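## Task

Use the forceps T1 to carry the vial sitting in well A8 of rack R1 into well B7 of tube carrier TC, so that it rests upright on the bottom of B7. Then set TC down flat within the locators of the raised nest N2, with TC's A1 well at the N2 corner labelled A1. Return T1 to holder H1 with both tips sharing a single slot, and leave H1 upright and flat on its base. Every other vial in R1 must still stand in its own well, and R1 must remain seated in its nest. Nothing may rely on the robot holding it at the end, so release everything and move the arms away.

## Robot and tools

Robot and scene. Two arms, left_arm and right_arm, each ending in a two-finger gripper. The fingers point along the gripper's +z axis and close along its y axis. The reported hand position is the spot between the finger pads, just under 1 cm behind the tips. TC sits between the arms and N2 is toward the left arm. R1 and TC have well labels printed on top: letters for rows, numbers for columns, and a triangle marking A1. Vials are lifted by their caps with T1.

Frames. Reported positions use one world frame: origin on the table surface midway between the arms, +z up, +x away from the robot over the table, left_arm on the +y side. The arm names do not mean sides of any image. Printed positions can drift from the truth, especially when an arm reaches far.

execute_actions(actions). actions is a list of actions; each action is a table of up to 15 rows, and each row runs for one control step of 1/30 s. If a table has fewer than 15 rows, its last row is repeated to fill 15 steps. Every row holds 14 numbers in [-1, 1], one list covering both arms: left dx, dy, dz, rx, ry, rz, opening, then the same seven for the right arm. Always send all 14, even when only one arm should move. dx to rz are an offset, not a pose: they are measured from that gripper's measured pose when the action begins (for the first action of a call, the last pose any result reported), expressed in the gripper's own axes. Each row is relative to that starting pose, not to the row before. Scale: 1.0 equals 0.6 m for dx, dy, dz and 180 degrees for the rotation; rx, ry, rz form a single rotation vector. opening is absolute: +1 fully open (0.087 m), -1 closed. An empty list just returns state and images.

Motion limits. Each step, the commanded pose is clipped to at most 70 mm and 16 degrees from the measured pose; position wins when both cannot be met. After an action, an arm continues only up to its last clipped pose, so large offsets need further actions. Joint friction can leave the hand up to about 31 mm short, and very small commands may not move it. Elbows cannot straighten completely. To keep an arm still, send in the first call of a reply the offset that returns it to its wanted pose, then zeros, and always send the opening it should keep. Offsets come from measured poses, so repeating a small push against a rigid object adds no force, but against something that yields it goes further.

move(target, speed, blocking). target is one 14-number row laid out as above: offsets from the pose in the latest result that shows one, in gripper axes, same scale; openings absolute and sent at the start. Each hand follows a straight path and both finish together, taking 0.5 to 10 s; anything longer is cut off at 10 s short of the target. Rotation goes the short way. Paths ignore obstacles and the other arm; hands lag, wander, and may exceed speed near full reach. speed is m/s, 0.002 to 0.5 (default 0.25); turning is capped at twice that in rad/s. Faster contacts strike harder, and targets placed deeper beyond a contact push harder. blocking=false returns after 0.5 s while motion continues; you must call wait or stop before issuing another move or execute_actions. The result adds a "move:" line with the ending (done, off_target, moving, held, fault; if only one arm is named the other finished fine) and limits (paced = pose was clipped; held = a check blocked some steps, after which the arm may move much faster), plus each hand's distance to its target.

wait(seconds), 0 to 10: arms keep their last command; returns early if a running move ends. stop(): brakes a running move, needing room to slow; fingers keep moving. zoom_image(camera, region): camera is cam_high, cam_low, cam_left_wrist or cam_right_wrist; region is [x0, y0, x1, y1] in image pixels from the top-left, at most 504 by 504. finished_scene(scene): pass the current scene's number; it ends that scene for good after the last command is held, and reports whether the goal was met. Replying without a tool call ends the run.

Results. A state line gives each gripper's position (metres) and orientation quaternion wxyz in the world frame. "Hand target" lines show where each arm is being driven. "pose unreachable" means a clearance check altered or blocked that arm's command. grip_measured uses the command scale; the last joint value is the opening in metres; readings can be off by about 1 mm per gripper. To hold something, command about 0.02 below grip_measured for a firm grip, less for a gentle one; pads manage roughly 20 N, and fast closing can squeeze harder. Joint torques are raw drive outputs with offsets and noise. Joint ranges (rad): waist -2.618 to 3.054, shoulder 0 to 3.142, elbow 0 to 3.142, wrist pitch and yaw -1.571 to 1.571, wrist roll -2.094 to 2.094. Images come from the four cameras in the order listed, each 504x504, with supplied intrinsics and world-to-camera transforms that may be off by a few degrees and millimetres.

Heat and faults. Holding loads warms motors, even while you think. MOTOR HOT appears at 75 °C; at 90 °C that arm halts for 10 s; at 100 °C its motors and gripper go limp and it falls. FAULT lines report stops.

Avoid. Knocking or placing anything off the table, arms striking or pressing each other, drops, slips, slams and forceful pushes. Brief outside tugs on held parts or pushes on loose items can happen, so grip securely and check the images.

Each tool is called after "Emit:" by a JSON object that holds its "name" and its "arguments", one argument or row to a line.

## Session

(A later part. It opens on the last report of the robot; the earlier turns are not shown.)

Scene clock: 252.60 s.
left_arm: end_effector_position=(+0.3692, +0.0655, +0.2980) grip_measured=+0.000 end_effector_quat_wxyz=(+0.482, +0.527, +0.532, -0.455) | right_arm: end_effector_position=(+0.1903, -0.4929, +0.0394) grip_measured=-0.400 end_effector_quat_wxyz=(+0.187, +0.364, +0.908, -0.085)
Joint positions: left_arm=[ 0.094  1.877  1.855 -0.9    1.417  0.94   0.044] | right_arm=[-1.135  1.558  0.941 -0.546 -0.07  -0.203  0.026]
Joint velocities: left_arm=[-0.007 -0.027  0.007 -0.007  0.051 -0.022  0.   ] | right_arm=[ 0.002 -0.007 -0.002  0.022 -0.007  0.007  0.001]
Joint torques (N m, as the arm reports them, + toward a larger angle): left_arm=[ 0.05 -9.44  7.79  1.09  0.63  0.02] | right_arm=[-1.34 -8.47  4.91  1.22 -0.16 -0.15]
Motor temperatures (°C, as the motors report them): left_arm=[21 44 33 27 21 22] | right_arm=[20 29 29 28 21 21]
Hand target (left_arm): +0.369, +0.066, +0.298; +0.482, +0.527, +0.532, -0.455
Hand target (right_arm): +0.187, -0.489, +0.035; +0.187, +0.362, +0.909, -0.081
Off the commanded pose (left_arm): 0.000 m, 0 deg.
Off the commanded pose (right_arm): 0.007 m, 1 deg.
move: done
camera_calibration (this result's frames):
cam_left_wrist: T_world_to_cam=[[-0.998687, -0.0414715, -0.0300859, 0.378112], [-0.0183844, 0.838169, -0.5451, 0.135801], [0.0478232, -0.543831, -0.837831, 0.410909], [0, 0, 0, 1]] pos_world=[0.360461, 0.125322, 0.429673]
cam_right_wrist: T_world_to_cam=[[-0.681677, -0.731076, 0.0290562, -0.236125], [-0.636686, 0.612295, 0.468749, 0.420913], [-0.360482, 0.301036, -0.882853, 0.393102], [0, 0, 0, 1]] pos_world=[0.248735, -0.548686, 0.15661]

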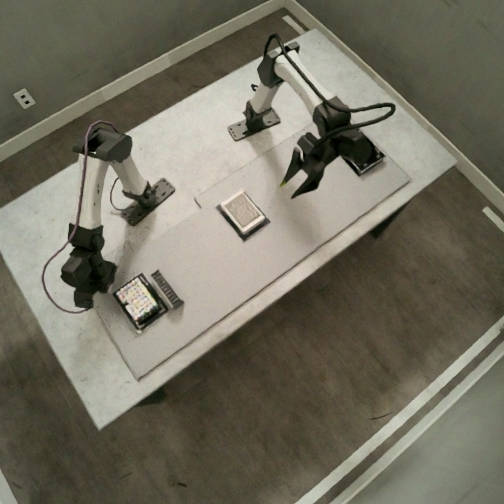

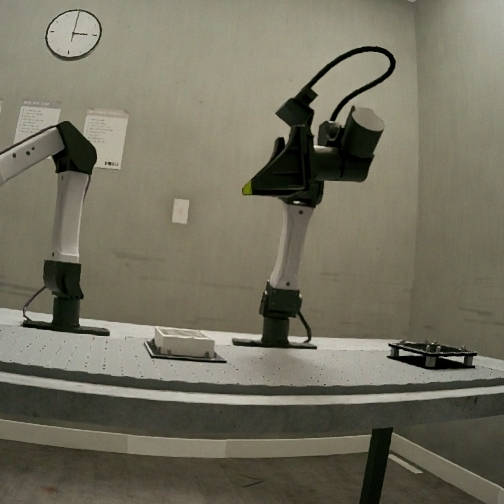

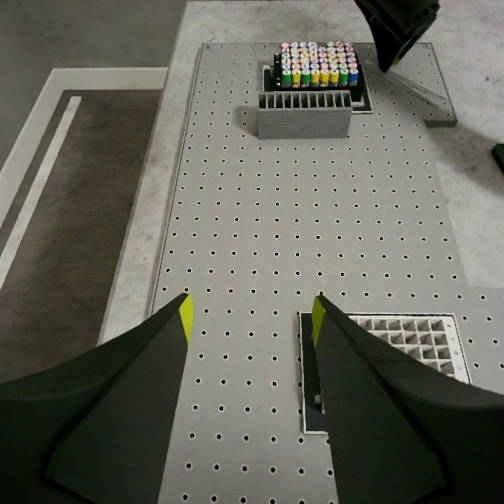

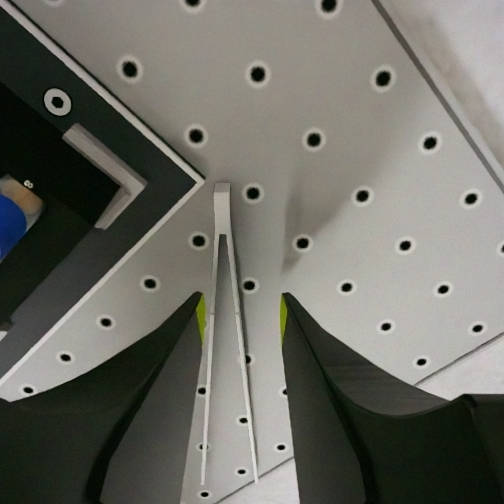

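Shift +y 6 mm, down to z≈0.01.

Emit:
{"name": "move", "arguments": {
  "target": [0,0,0,0,0,0,0, 0.028,0.013,0.05,0,0,0,-0.4],
  "speed": 0.02
}}

Scene clock: 254.90 s.
left_arm: end_effector_position=(+0.3692, +0.0655, +0.2980) grip_measured=+0.000 end_effector_quat_wxyz=(+0.482, +0.527, +0.532, -0.455) | right_arm: end_effector_position=(+0.1943, -0.4948, +0.0288) grip_measured=-0.400 end_effector_quat_wxyz=(+0.203, +0.362, +0.905, -0.094)
Joint positions: left_arm=[ 0.094  1.877  1.855 -0.9    1.417  0.94   0.044] | right_arm=[-1.128  1.558  0.884 -0.451 -0.069 -0.196  0.026]
Joint velocities: left_arm=[-0.017  0.007 -0.007  0.022  0.007 -0.037 -0.001] | right_arm=[-0.022 -0.012 -0.007 -0.007  0.022 -0.007 -0.   ]
Joint torques (N m, as the arm reports them, + toward a larger angle): left_arm=[ 0.1  -9.51  7.69  1.07  0.62  0.02] | right_arm=[ 0.68 -4.54  2.63  1.65 -0.03  0.16]
Motor temperatures (°C, as the motors report them): left_arm=[21 45 33 27 21 22] | right_arm=[20 29 29 28 21 21]
Hand target (left_arm): +0.369, +0.066, +0.298; +0.482, +0.527, +0.532, -0.455
Hand target (right_arm): +0.191, -0.484, +0.007; +0.186, +0.364, +0.909, -0.084
Off the commanded pose (left_arm): 0.000 m, 0 deg.
Off the commanded pose (right_arm): 0.026 m, 2 deg.
move: off_target (right_arm)
camera_calibration (this result's frames):
cam_left_wrist: T_world_to_cam=[[-0.998687, -0.0414715, -0.0300859, 0.378112], [-0.0183844, 0.838169, -0.5451, 0.135801], [0.0478232, -0.543831, -0.837831, 0.410909], [0, 0, 0, 1]] pos_world=[0.360461, 0.125322, 0.429673]
cam_right_wrist: T_world_to_cam=[[-0.682199, -0.730301, 0.0355576, -0.234128], [-0.647409, 0.625938, 0.434814, 0.439367], [-0.339802, 0.27361, -0.899818, 0.368736], [0, 0, 0, 1]] pos_world=[0.250026, -0.54689, 0.149077]

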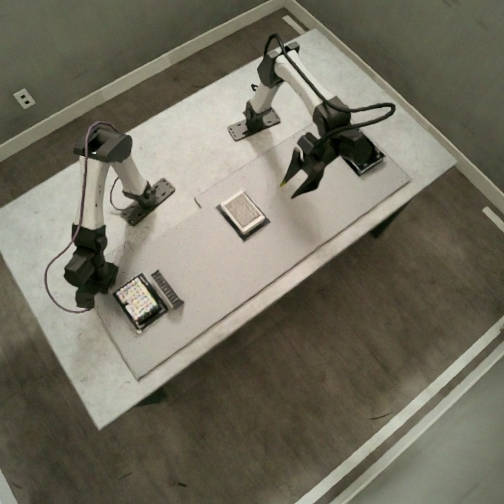

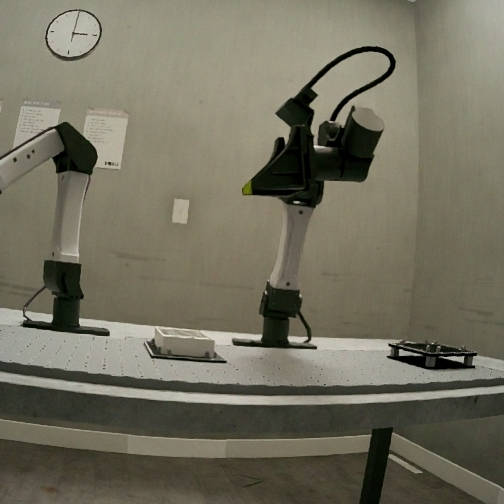

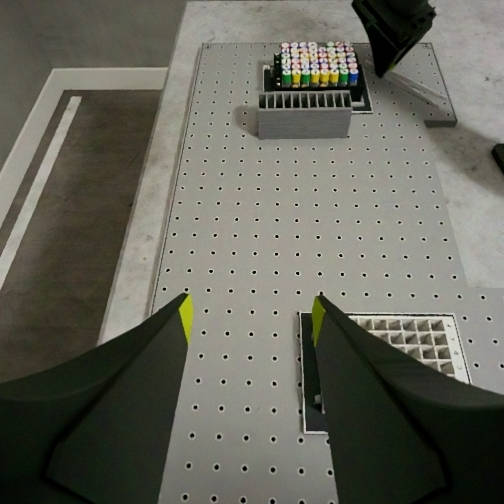

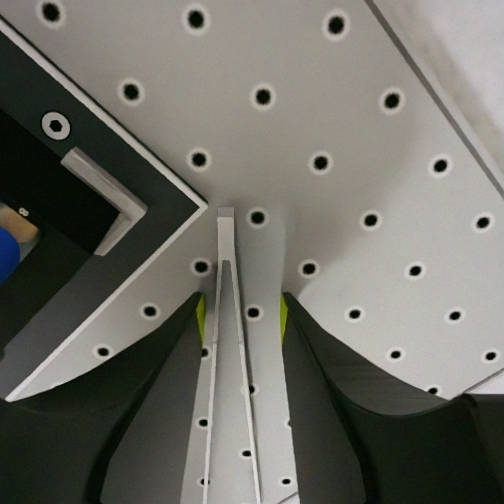

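Emit:
{"name": "move", "arguments": {
  "target": [0,0,0,0,0,0,0, 0,0,-0.003,0,0,0,-0.84],
  "speed": 0.01
}}

Emit:
{"name": "move", "arguments": {
  "target": [0,0,0,0,0,0,0, -0.12,0,-0.28,0,0,0,-0.84],
  "speed": 0.04
}}

Scene clock: 256.20 s.
left_arm: end_effector_position=(+0.3692, +0.0655, +0.2980) grip_measured=+0.000 end_effector_quat_wxyz=(+0.482, +0.527, +0.532, -0.455) | right_arm: end_effector_position=(+0.1969, -0.4932, +0.0299) grip_measured=-0.839 end_effector_quat_wxyz=(+0.208, +0.361, +0.905, -0.089)
Joint positions: left_arm=[ 0.094  1.877  1.855 -0.9    1.417  0.94   0.044] | right_arm=[-1.125  1.554  0.884 -0.451 -0.082 -0.194  0.007]
Joint velocities: left_arm=[-0.007 -0.017 -0.007 -0.022 -0.007  0.037  0.001] | right_arm=[ 0.007 -0.012  0.002  0.037 -0.037 -0.022 -0.001]
Joint torques (N m, as the arm reports them, + toward a larger angle): left_arm=[ 0.06 -9.49  7.71  1.09  0.62  0.02] | right_arm=[-0.82 -7.85  7.04  1.14 -0.01 -0.09]
Motor temperatures (°C, as the motors report them): left_arm=[21 45 33 27 21 22] | right_arm=[20 29 29 28 21 21]
Hand target (left_arm): +0.369, +0.066, +0.298; +0.482, +0.527, +0.532, -0.455
Hand target (right_arm): +0.194, -0.494, +0.031; +0.203, +0.362, +0.905, -0.094
Off the commanded pose (left_arm): 0.000 m, 0 deg.
Off the commanded pose (right_arm): 0.003 m, 1 deg.
move: done
camera_calibration (this result's frames):
cam_left_wrist: T_world_to_cam=[[-0.998687, -0.0414715, -0.0300859, 0.378112], [-0.0183844, 0.838169, -0.5451, 0.135801], [0.0478232, -0.543831, -0.837831, 0.410909], [0, 0, 0, 1]] pos_world=[0.360461, 0.125322, 0.429673]
cam_right_wrist: T_world_to_cam=[[-0.67864, -0.734078, 0.0240044, -0.233444], [-0.655899, 0.620425, 0.429963, 0.438681], [-0.33052, 0.276046, -0.902527, 0.369574], [0, 0, 0, 1]] pos_world=[0.251458, -0.545554, 0.150538]

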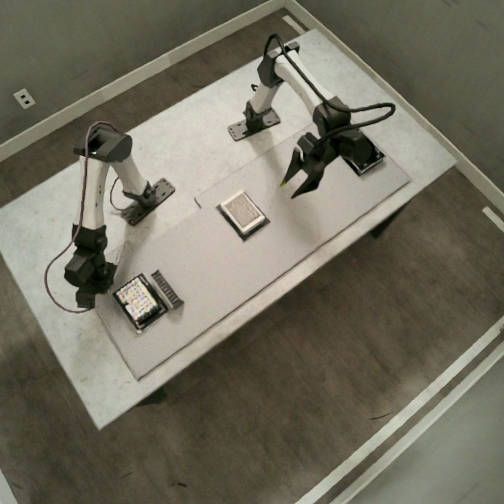

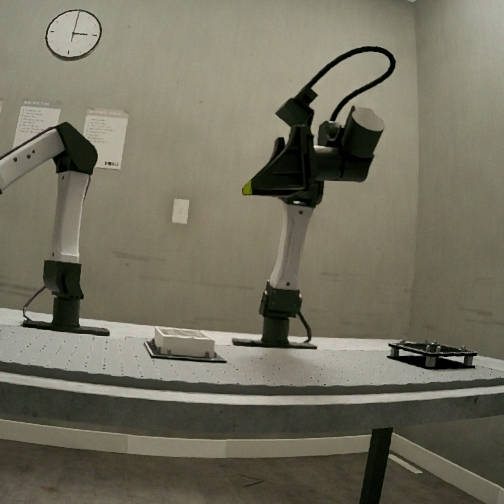

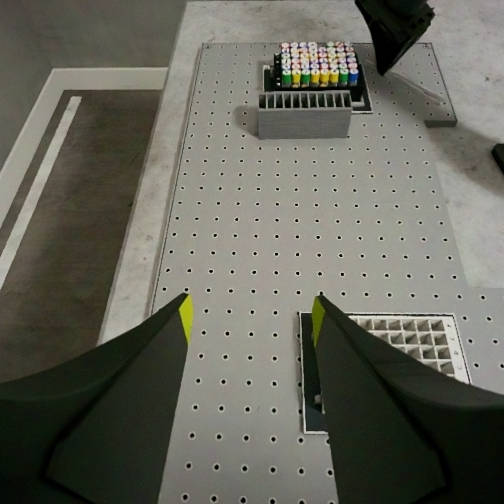

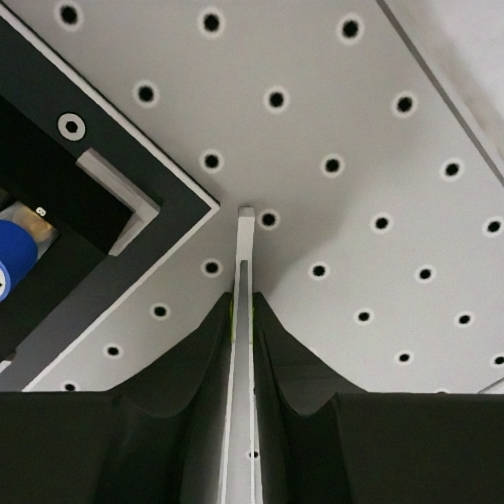

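Scene clock: 261.23 s.
left_arm: end_effector_position=(+0.3692, +0.0655, +0.2980) grip_measured=+0.000 end_effector_quat_wxyz=(+0.482, +0.527, +0.532, -0.455) | right_arm: end_effector_position=(+0.1923, -0.4861, +0.2130) grip_measured=-0.839 end_effector_quat_wxyz=(+0.217, +0.359, +0.903, -0.095)
Joint positions: left_arm=[ 0.094  1.877  1.855 -0.9    1.417  0.94   0.044] | right_arm=[-1.125  1.463  1.537 -1.174 -0.083 -0.194  0.007]
Joint velocities: left_arm=[-0.002 -0.002 -0.012 -0.007 -0.007 -0.081  0.   ] | right_arm=[-0.007 -0.002 -0.007 -0.007  0.066 -0.007  0.001]
Joint torques (N m, as the arm reports them, + toward a larger angle): left_arm=[ 0.1  -9.55  7.82  1.06  0.58 -0.02] | right_arm=[-0.19 -5.52  8.93  1.15 -0.1  -0.02]
Motor temperatures (°C, as the motors report them): left_arm=[21 45 33 27 21 22] | right_arm=[20 30 29 28 21 21]
Hand target (left_arm): +0.369, +0.066, +0.298; +0.482, +0.527, +0.532, -0.455
Hand target (right_arm): +0.193, -0.485, +0.213; +0.208, +0.361, +0.905, -0.090
Off the commanded pose (left_arm): 0.000 m, 0 deg.
Off the commanded pose (right_arm): 0.001 m, 1 deg.
move: done
camera_calibration (this result's frames):
cam_left_wrist: T_world_to_cam=[[-0.998687, -0.0414715, -0.0300859, 0.378112], [-0.0183844, 0.838169, -0.5451, 0.135801], [0.0478232, -0.543831, -0.837831, 0.410909], [0, 0, 0, 1]] pos_world=[0.360461, 0.125322, 0.429673]
cam_right_wrist: T_world_to_cam=[[-0.678595, -0.733991, 0.0276748, -0.236526], [-0.661556, 0.627129, 0.411161, 0.360949], [-0.319144, 0.260703, -0.911143, 0.523568], [0, 0, 0, 1]] pos_world=[0.245376, -0.536466, 0.335183]

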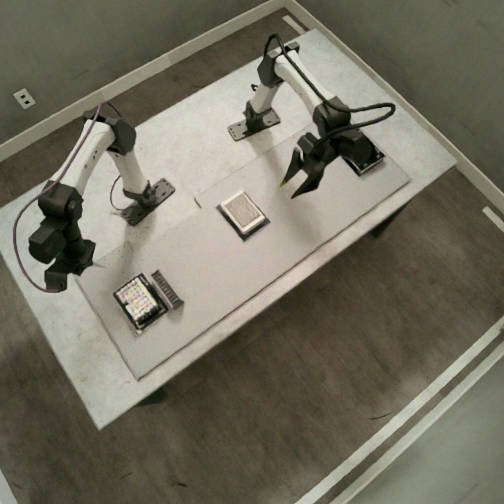

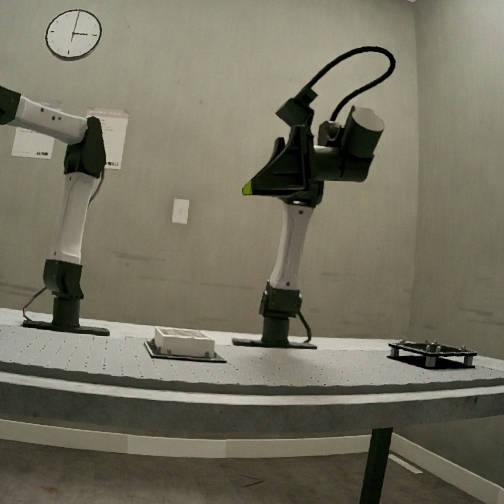

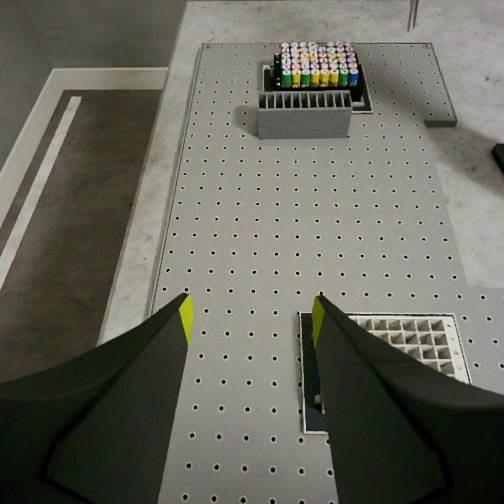

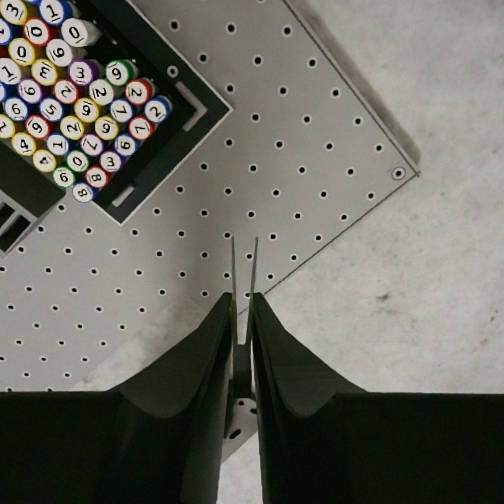

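Emit:
{"name": "move", "arguments": {
  "target": [0,0,0,0,0,0,0, -0.082,0.079,0.053,0,0,0,-0.84],
  "speed": 0.04
}}

Emit:
{"name": "zoom_image", "arguments": {
  "camera": "cam_right_wrist",
  "region": [180,170,304,294]
}}

Emit:
{"name": "zoom_image", "arguments": {
  "camera": "cam_left_wrist",
  "region": [300,0,400,100]
}}

Scene clock: 264.07 s.
left_arm: end_effector_position=(+0.3692, +0.0655, +0.2980) grip_measured=+0.000 end_effector_quat_wxyz=(+0.482, +0.527, +0.532, -0.455) | right_arm: end_effector_position=(+0.2604, -0.4877, +0.2062) grip_measured=-0.839 end_effector_quat_wxyz=(+0.215, +0.357, +0.905, -0.088)
Joint positions: left_arm=[ 0.094  1.877  1.855 -0.9    1.417  0.94   0.044] | right_arm=[-0.952  1.63   1.673 -1.145 -0.016 -0.043  0.007]
Joint velocities: left_arm=[-0.002  0.012 -0.012  0.007  0.007  0.007 -0.   ] | right_arm=[-0.007 -0.007  0.002  0.037 -0.007 -0.066 -0.001]
Joint torques (N m, as the arm reports them, + toward a larger angle): left_arm=[ 0.02 -9.47  7.72  1.1   0.61  0.02] | right_arm=[ 0.25 -6.86  9.15  1.31  0.01  0.06]
Motor temperatures (°C, as the motors report them): left_arm=[21 45 33 27 21 22] | right_arm=[20 30 30 28 21 21]
Hand target (left_arm): +0.369, +0.066, +0.298; +0.482, +0.527, +0.532, -0.455
Hand target (right_arm): +0.267, -0.493, +0.206; +0.217, +0.360, +0.903, -0.092
Off the commanded pose (left_arm): 0.000 m, 0 deg.
Off the commanded pose (right_arm): 0.008 m, 1 deg.
move: done
camera_calibration (this result's frames):
cam_left_wrist: T_world_to_cam=[[-0.998687, -0.0414715, -0.0300859, 0.378112], [-0.0183844, 0.838169, -0.5451, 0.135801], [0.0478232, -0.543831, -0.837831, 0.410909], [0, 0, 0, 1]] pos_world=[0.360461, 0.125322, 0.429673]
cam_right_wrist: T_world_to_cam=[[-0.672248, -0.740106, 0.0180462, -0.193913], [-0.667171, 0.616206, 0.418537, 0.404396], [-0.320882, 0.269321, -0.90802, 0.543516], [0, 0, 0, 1]] pos_world=[0.313849, -0.539088, 0.327768]

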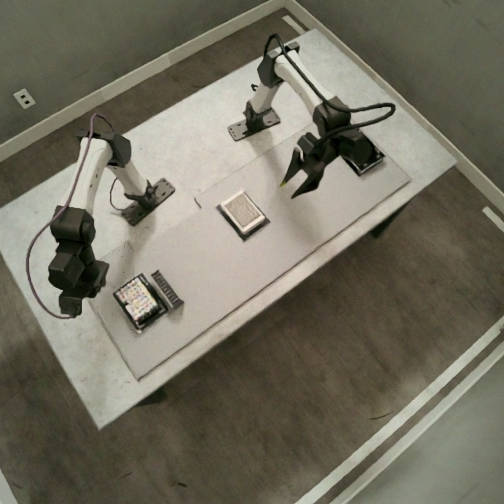

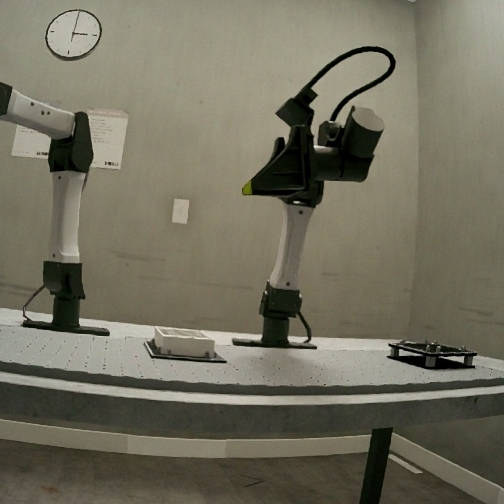

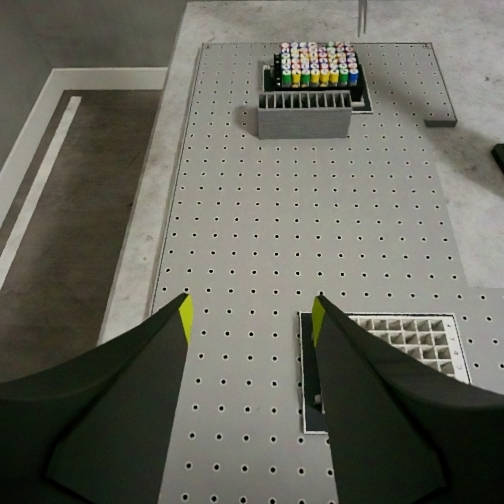

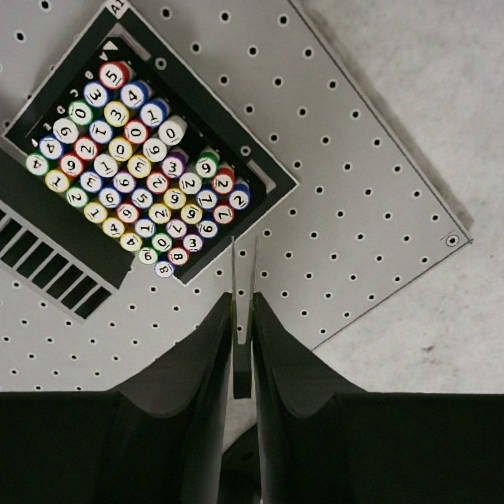

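Region (180, 170, 304, 294) of cam_right_wrist's 504x504 image, scaled by 4.065, with more detail than that image has.

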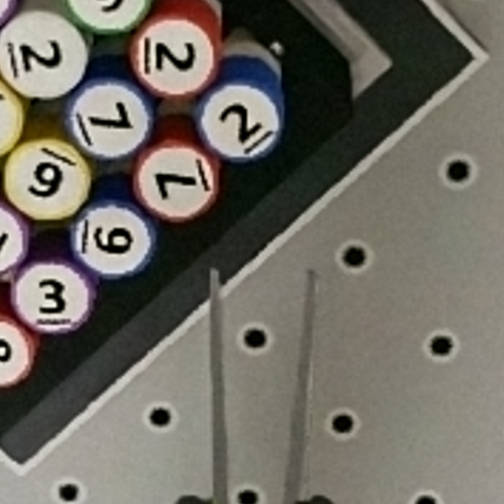

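Region (300, 0, 400, 100) of cam_left_wrist's 504x504 image, scaled by 5.040, with more detail than that image has.

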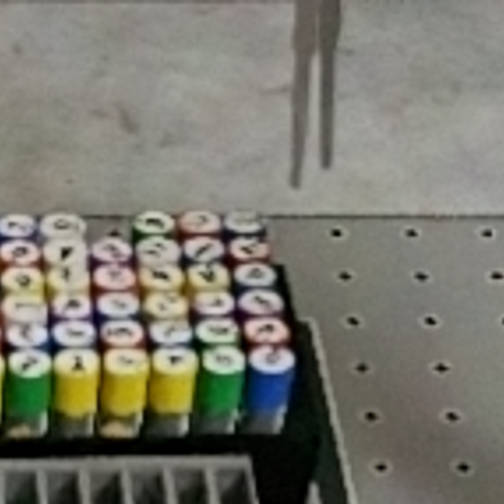

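Emit:
{"name": "move", "arguments": {
  "target": [0,0,0,0,0,0,0, -0.039,0.007,0.017,0,0,0,-0.84],
  "speed": 0.02
}}

Emit:
{"name": "zoom_image", "arguments": {
  "camera": "cam_right_wrist",
  "region": [180,170,304,294]
}}

Emit:
{"name": "zoom_image", "arguments": {
  "camera": "cam_left_wrist",
  "region": [300,0,400,100]
}}

Scene clock: 266.13 s.
left_arm: end_effector_position=(+0.3692, +0.0655, +0.2980) grip_measured=+0.000 end_effector_quat_wxyz=(+0.482, +0.527, +0.532, -0.455) | right_arm: end_effector_position=(+0.2784, -0.5026, +0.2103) grip_measured=-0.839 end_effector_quat_wxyz=(+0.224, +0.354, +0.903, -0.091)
Joint positions: left_arm=[ 0.094  1.877  1.855 -0.9    1.417  0.94   0.044] | right_arm=[-0.945  1.707  1.769 -1.145 -0.014 -0.039  0.007]
Joint velocities: left_arm=[-0.007 -0.046  0.022  0.007  0.037  0.051  0.   ] | right_arm=[-0.007  0.002  0.002 -0.022 -0.037  0.007  0.   ]
Joint torques (N m, as the arm reports them, + toward a larger angle): left_arm=[ 0.09 -9.49  7.83  1.11  0.63  0.03] | right_arm=[ 0.14 -7.51  9.06  1.18 -0.04 -0.01]
Motor temperatures (°C, as the motors report them): left_arm=[21 45 33 27 21 22] | right_arm=[20 30 30 28 21 21]
Hand target (left_arm): +0.369, +0.066, +0.298; +0.482, +0.527, +0.532, -0.455
Hand target (right_arm): +0.282, -0.502, +0.207; +0.215, +0.357, +0.905, -0.088
Off the commanded pose (left_arm): 0.000 m, 0 deg.
Off the commanded pose (right_arm): 0.004 m, 1 deg.
move: done
camera_calibration (this result's frames):
cam_left_wrist: T_world_to_cam=[[-0.998687, -0.0414715, -0.0300859, 0.378112], [-0.0183844, 0.838169, -0.5451, 0.135801], [0.0478232, -0.543831, -0.837831, 0.410909], [0, 0, 0, 1]] pos_world=[0.360461, 0.125322, 0.429673]
cam_right_wrist: T_world_to_cam=[[-0.670183, -0.741955, 0.0189031, -0.19461], [-0.67452, 0.619502, 0.401546, 0.431147], [-0.30964, 0.256359, -0.915644, 0.548972], [0, 0, 0, 1]] pos_world=[0.330377, -0.552222, 0.333216]

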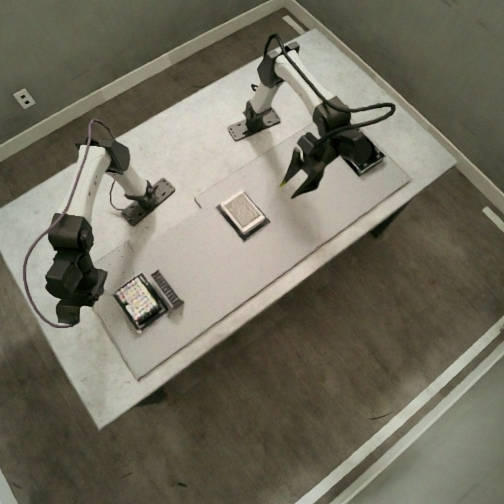

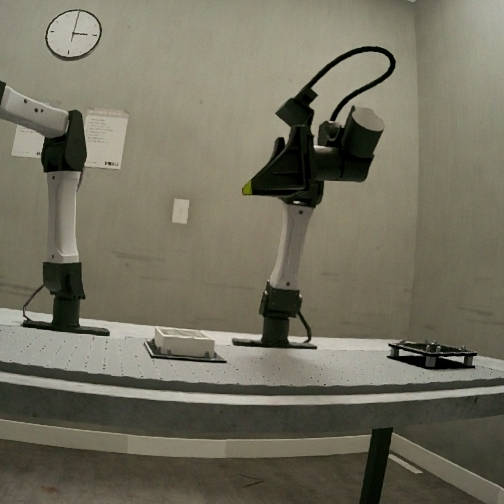

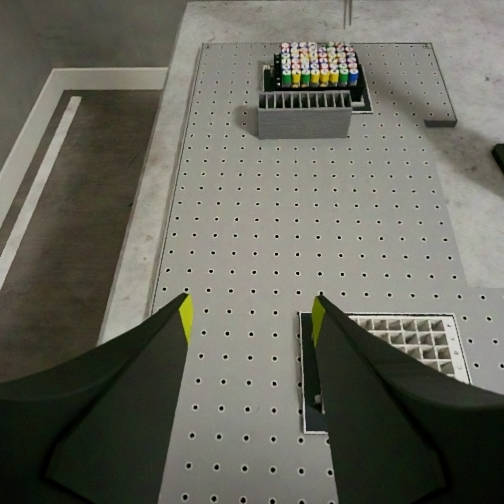

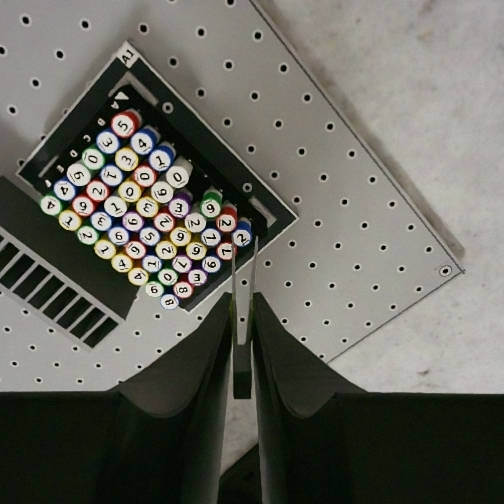

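Region (180, 170, 304, 294) of cam_right_wrist's 504x504 image, scaled by 4.065, with more detail than that image has.

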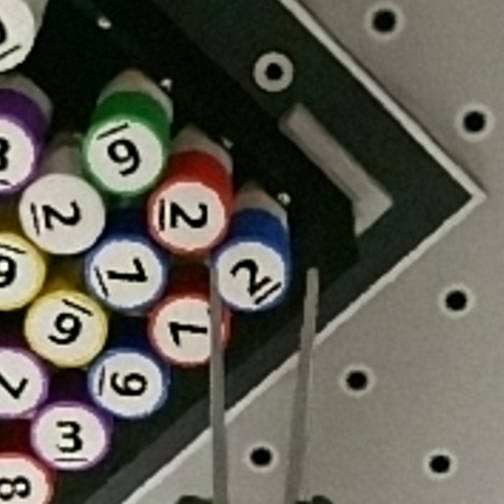

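Region (300, 0, 400, 100) of cam_left_wrist's 504x504 image, scaled by 5.040, with more detail than that image has.

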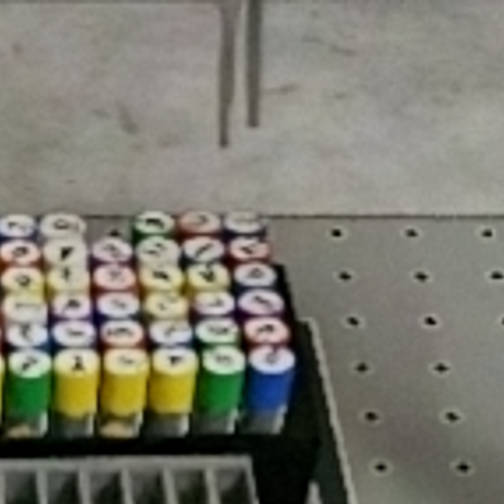

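Emit:
{"name": "move", "arguments": {
  "target": [0,0,0,0,0,0,0, 0.034,0.005,0.025,0,0.004,0,-0.84],
  "speed": 0.02
}}

Emit:
{"name": "zoom_image", "arguments": {
  "camera": "cam_right_wrist",
  "region": [180,170,304,294]
}}

Emit:
{"name": "zoom_image", "arguments": {
  "camera": "cam_left_wrist",
  "region": [300,0,400,100]
}}

Scene clock: 268.10 s.
left_arm: end_effector_position=(+0.3692, +0.0655, +0.2980) grip_measured=+0.000 end_effector_quat_wxyz=(+0.482, +0.527, +0.532, -0.455) | right_arm: end_effector_position=(+0.2726, -0.4968, +0.1893) grip_measured=-0.839 end_effector_quat_wxyz=(+0.216, +0.355, +0.905, -0.088)
Joint positions: left_arm=[ 0.094  1.877  1.855 -0.9    1.417  0.94   0.044] | right_arm=[-0.945  1.67   1.647 -1.078 -0.014 -0.039  0.007]
Joint velocities: left_arm=[-0.002 -0.002 -0.002 -0.037  0.125 -0.081  0.   ] | right_arm=[-0.002 -0.002 -0.007  0.125 -0.037  0.007 -0.   ]
Joint torques (N m, as the arm reports them, + toward a larger angle): left_arm=[-0.07 -9.52  7.73  1.07  0.61  0.04] | right_arm=[  0.12 -10.58   5.2    1.37  -0.03   0.  ]
Motor temperatures (°C, as the motors report them): left_arm=[21 45 33 27 21 22] | right_arm=[20 30 30 28 21 21]
Hand target (left_arm): +0.369, +0.066, +0.298; +0.482, +0.527, +0.532, -0.455
Hand target (right_arm): +0.272, -0.493, +0.187; +0.218, +0.355, +0.905, -0.089
Off the commanded pose (left_arm): 0.000 m, 0 deg.
Off the commanded pose (right_arm): 0.004 m, 0 deg.
move: done
camera_calibration (this result's frames):
cam_left_wrist: T_world_to_cam=[[-0.998687, -0.0414715, -0.0300859, 0.378112], [-0.0183844, 0.838169, -0.5451, 0.135801], [0.0478232, -0.543831, -0.837831, 0.410909], [0, 0, 0, 1]] pos_world=[0.360461, 0.125322, 0.429673]
cam_right_wrist: T_world_to_cam=[[-0.669961, -0.74218, 0.0179393, -0.193744], [-0.669577, 0.614507, 0.41719, 0.425245], [-0.320654, 0.267489, -0.908642, 0.533721], [0, 0, 0, 1]] pos_world=[0.326073, -0.547873, 0.311029]

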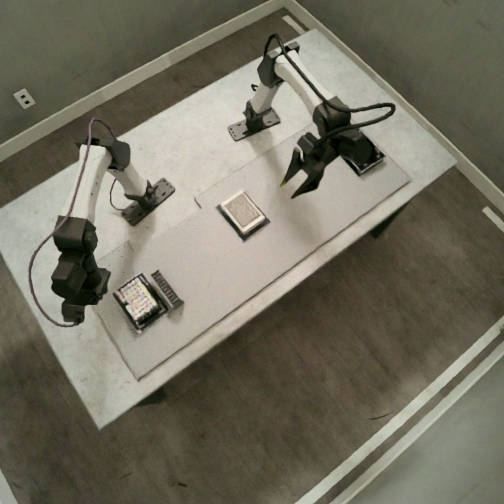

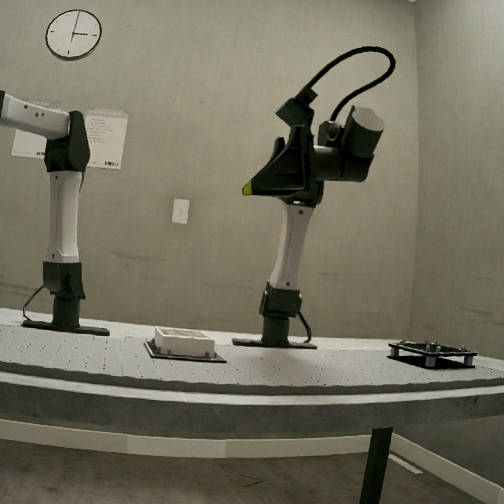

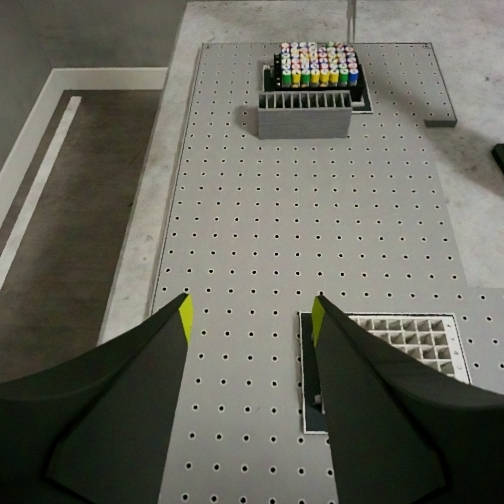

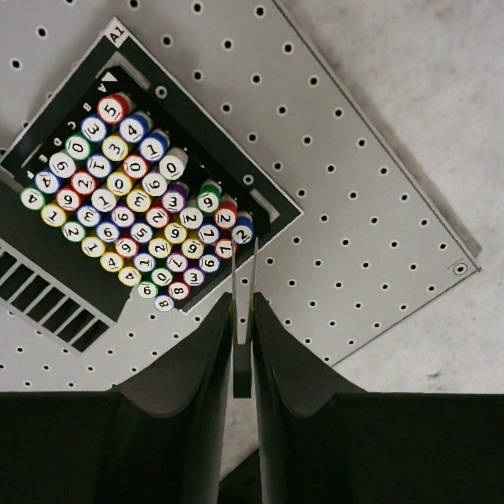

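Region (180, 170, 304, 294) of cam_right_wrist's 504x504 image, scaled by 4.065, with more detail than that image has.

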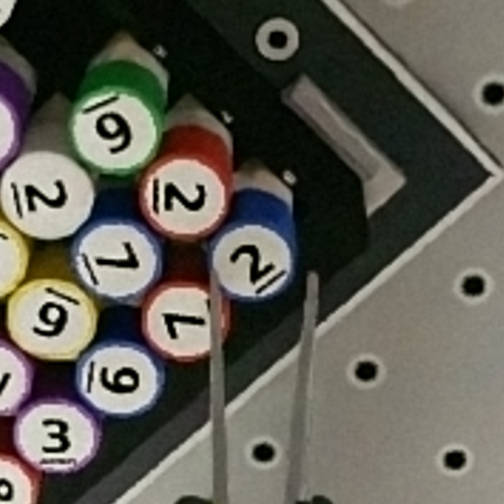

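Region (300, 0, 400, 100) of cam_left_wrist's 504x504 image, scaled by 5.040, with more detail than that image has.

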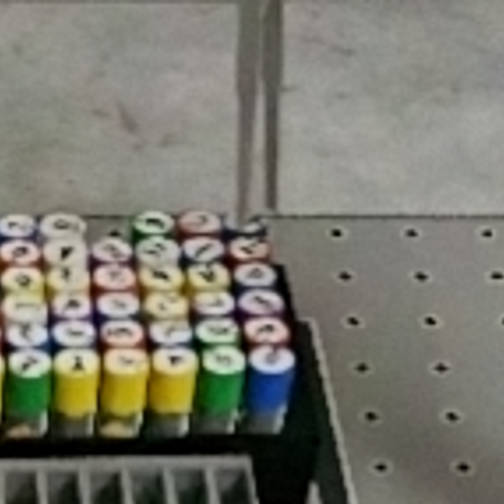

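Need +y ~1.5 mm first; then descent's forward drift helps.

Emit:
{"name": "move", "arguments": {
  "target": [0,0,0,0,0,0,0, 0,0.009,0,0,0,0,-0.84],
  "speed": 0.01
}}

Emit:
{"name": "zoom_image", "arguments": {
  "camera": "cam_right_wrist",
  "region": [180,170,304,294]
}}

Scene clock: 269.27 s.
left_arm: end_effector_position=(+0.3692, +0.0655, +0.2980) grip_measured=+0.000 end_effector_quat_wxyz=(+0.482, +0.527, +0.532, -0.455) | right_arm: end_effector_position=(+0.2755, -0.4950, +0.1899) grip_measured=-0.839 end_effector_quat_wxyz=(+0.218, +0.353, +0.906, -0.087)
Joint positions: left_arm=[ 0.094  1.877  1.855 -0.9    1.417  0.94   0.044] | right_arm=[-0.937  1.669  1.647 -1.074 -0.014 -0.035  0.007]
Joint velocities: left_arm=[-0.002 -0.002 -0.027 -0.037  0.037  0.037  0.   ] | right_arm=[ 0.002  0.002 -0.022 -0.022 -0.037  0.037 -0.   ]
Joint torques (N m, as the arm reports them, + toward a larger angle): left_arm=[ 0.14 -9.37  7.68  1.08  0.61  0.03] | right_arm=[ 0.1  -9.36  7.36  1.21  0.02  0.03]
Motor temperatures (°C, as the motors report them): left_arm=[21 45 33 27 21 22] | right_arm=[20 30 30 28 21 21]
Hand target (left_arm): +0.369, +0.066, +0.298; +0.482, +0.527, +0.532, -0.455
Hand target (right_arm): +0.276, -0.493, +0.189; +0.216, +0.355, +0.905, -0.088
Off the commanded pose (left_arm): 0.000 m, 0 deg.
Off the commanded pose (right_arm): 0.002 m, 0 deg.
move: done
camera_calibration (this result's frames):
cam_left_wrist: T_world_to_cam=[[-0.998687, -0.0414715, -0.0300859, 0.378112], [-0.0183844, 0.838169, -0.5451, 0.135801], [0.0478232, -0.543831, -0.837831, 0.410909], [0, 0, 0, 1]] pos_world=[0.360461, 0.125322, 0.429673]
cam_right_wrist: T_world_to_cam=[[-0.666571, -0.745265, 0.0162577, -0.192669], [-0.674208, 0.612034, 0.413349, 0.426621], [-0.318005, 0.264565, -0.910427, 0.532801], [0, 0, 0, 1]] pos_world=[0.328638, -0.545657, 0.311866]

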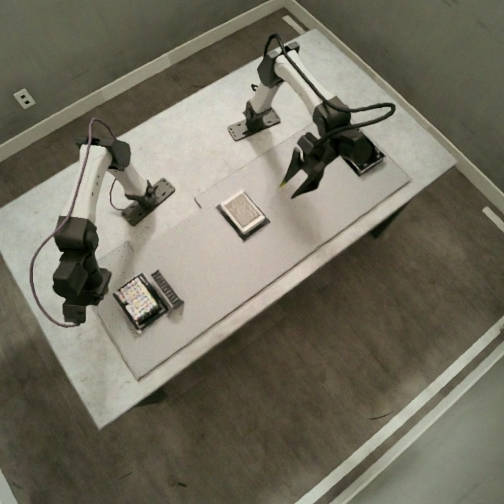

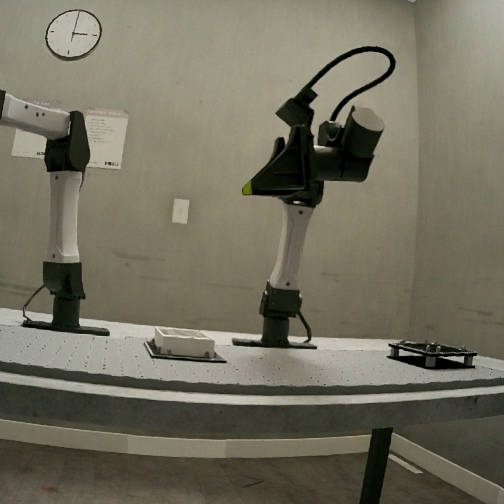

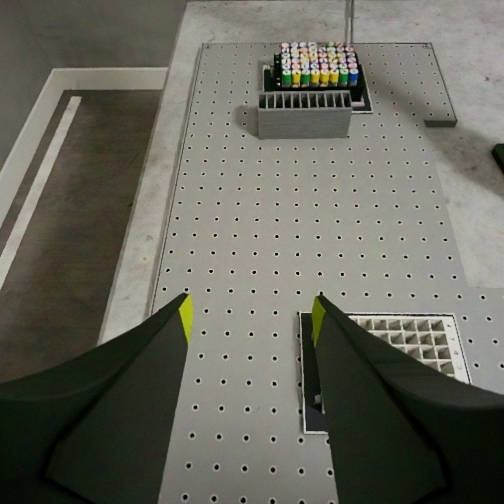

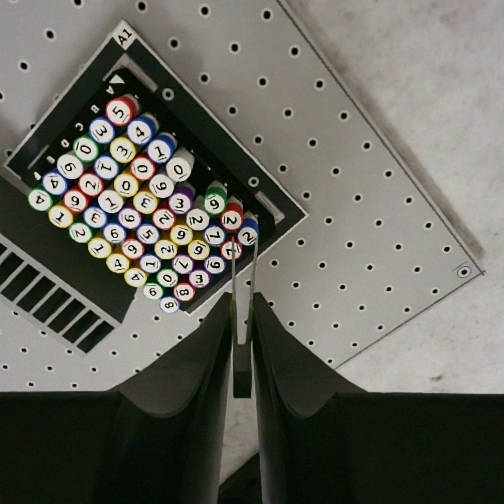

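Region (180, 170, 304, 294) of cam_right_wrist's 504x504 image, scaled by 4.065, with more detail than that image has.

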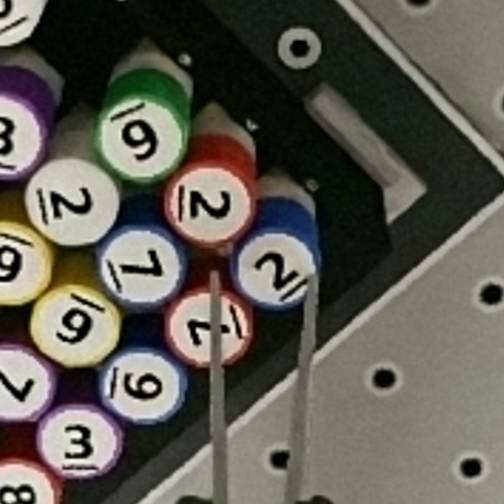

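Back 1.7 mm (lag ~2–3).

Emit:
{"name": "move", "arguments": {
  "target": [0,0,0,0,0,0,0, 0,-0.0062,0,0,0,0,-0.84],
  "speed": 0.01
}}

Emit:
{"name": "zoom_image", "arguments": {
  "camera": "cam_right_wrist",
  "region": [180,170,304,294]
}}

Scene clock: 270.63 s.
left_arm: end_effector_position=(+0.3692, +0.0655, +0.2980) grip_measured=+0.000 end_effector_quat_wxyz=(+0.482, +0.527, +0.532, -0.455) | right_arm: end_effector_position=(+0.2755, -0.4950, +0.1899) grip_measured=-0.839 end_effector_quat_wxyz=(+0.218, +0.353, +0.906, -0.087)
Joint positions: left_arm=[ 0.094  1.877  1.855 -0.9    1.417  0.94   0.044] | right_arm=[-0.937  1.669  1.647 -1.074 -0.014 -0.035  0.007]
Joint velocities: left_arm=[ 0.002  0.007 -0.007  0.037  0.066 -0.007  0.001] | right_arm=[-0.012 -0.002  0.002  0.007 -0.051 -0.022 -0.   ]
Joint torques (N m, as the arm reports them, + toward a larger angle): left_arm=[ 0.07 -9.39  7.75  1.06  0.62  0.03] | right_arm=[-1.48 -9.23  7.44  1.27 -0.09 -0.12]
Motor temperatures (°C, as the motors report them): left_arm=[21 45 33 27 21 22] | right_arm=[20 30 30 28 21 21]
Hand target (left_arm): +0.369, +0.066, +0.298; +0.482, +0.527, +0.532, -0.455
Hand target (right_arm): +0.273, -0.498, +0.190; +0.218, +0.353, +0.906, -0.087
Off the commanded pose (left_arm): 0.000 m, 0 deg.
Off the commanded pose (right_arm): 0.004 m, 0 deg.
move: done
camera_calibration (this result's frames):
cam_left_wrist: T_world_to_cam=[[-0.998687, -0.0414715, -0.0300859, 0.378112], [-0.0183844, 0.838169, -0.5451, 0.135801], [0.0478232, -0.543831, -0.837831, 0.410909], [0, 0, 0, 1]] pos_world=[0.360461, 0.125322, 0.429673]
cam_right_wrist: T_world_to_cam=[[-0.666571, -0.745265, 0.0162577, -0.192669], [-0.674208, 0.612034, 0.413349, 0.426621], [-0.318005, 0.264565, -0.910427, 0.532801], [0, 0, 0, 1]] pos_world=[0.328638, -0.545657, 0.311866]

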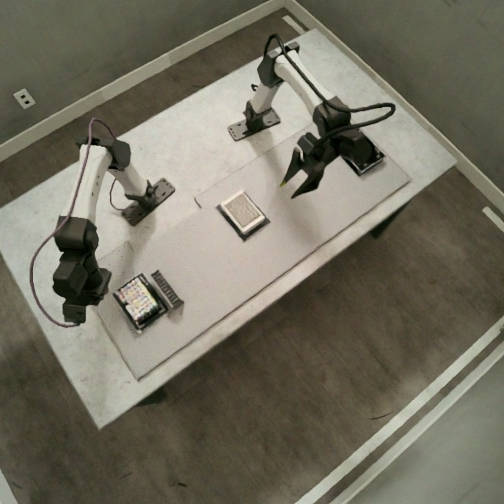

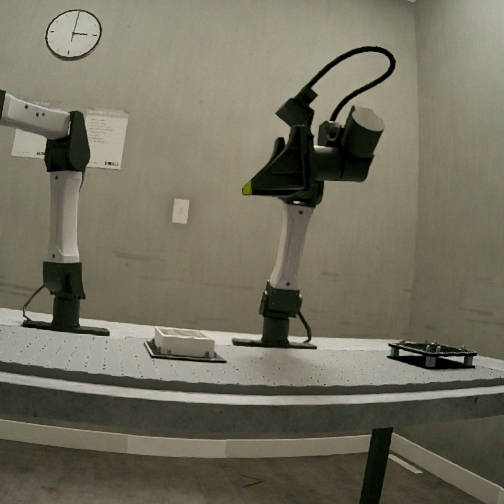

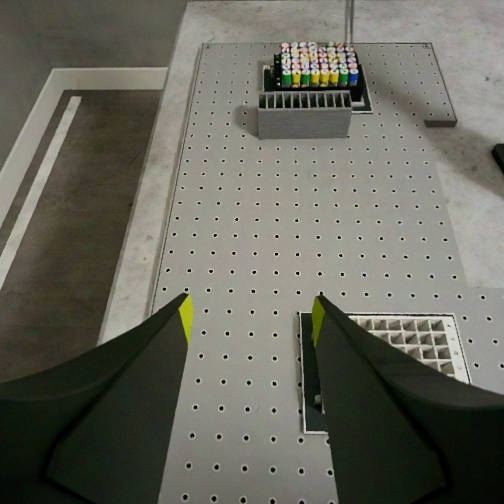

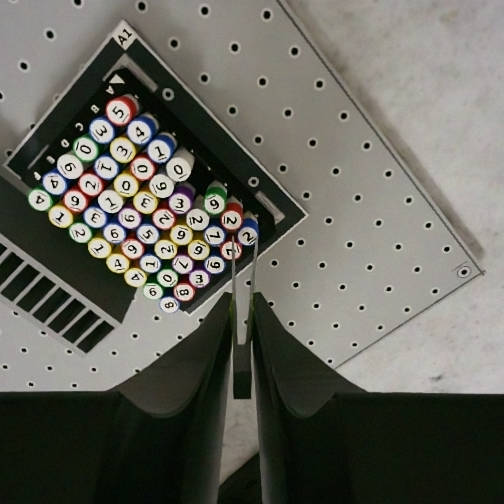

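Region (180, 170, 304, 294) of cam_right_wrist's 504x504 image, scaled by 4.065, with more detail than that image has.

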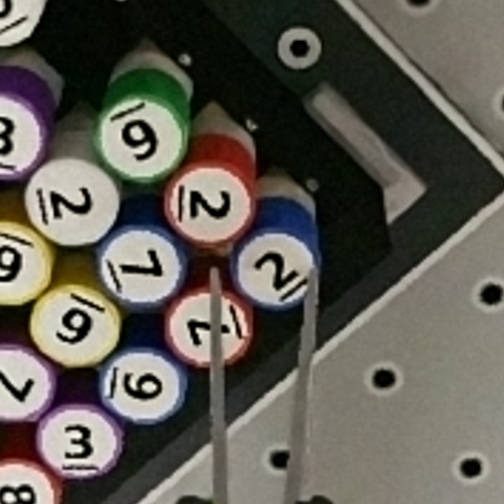

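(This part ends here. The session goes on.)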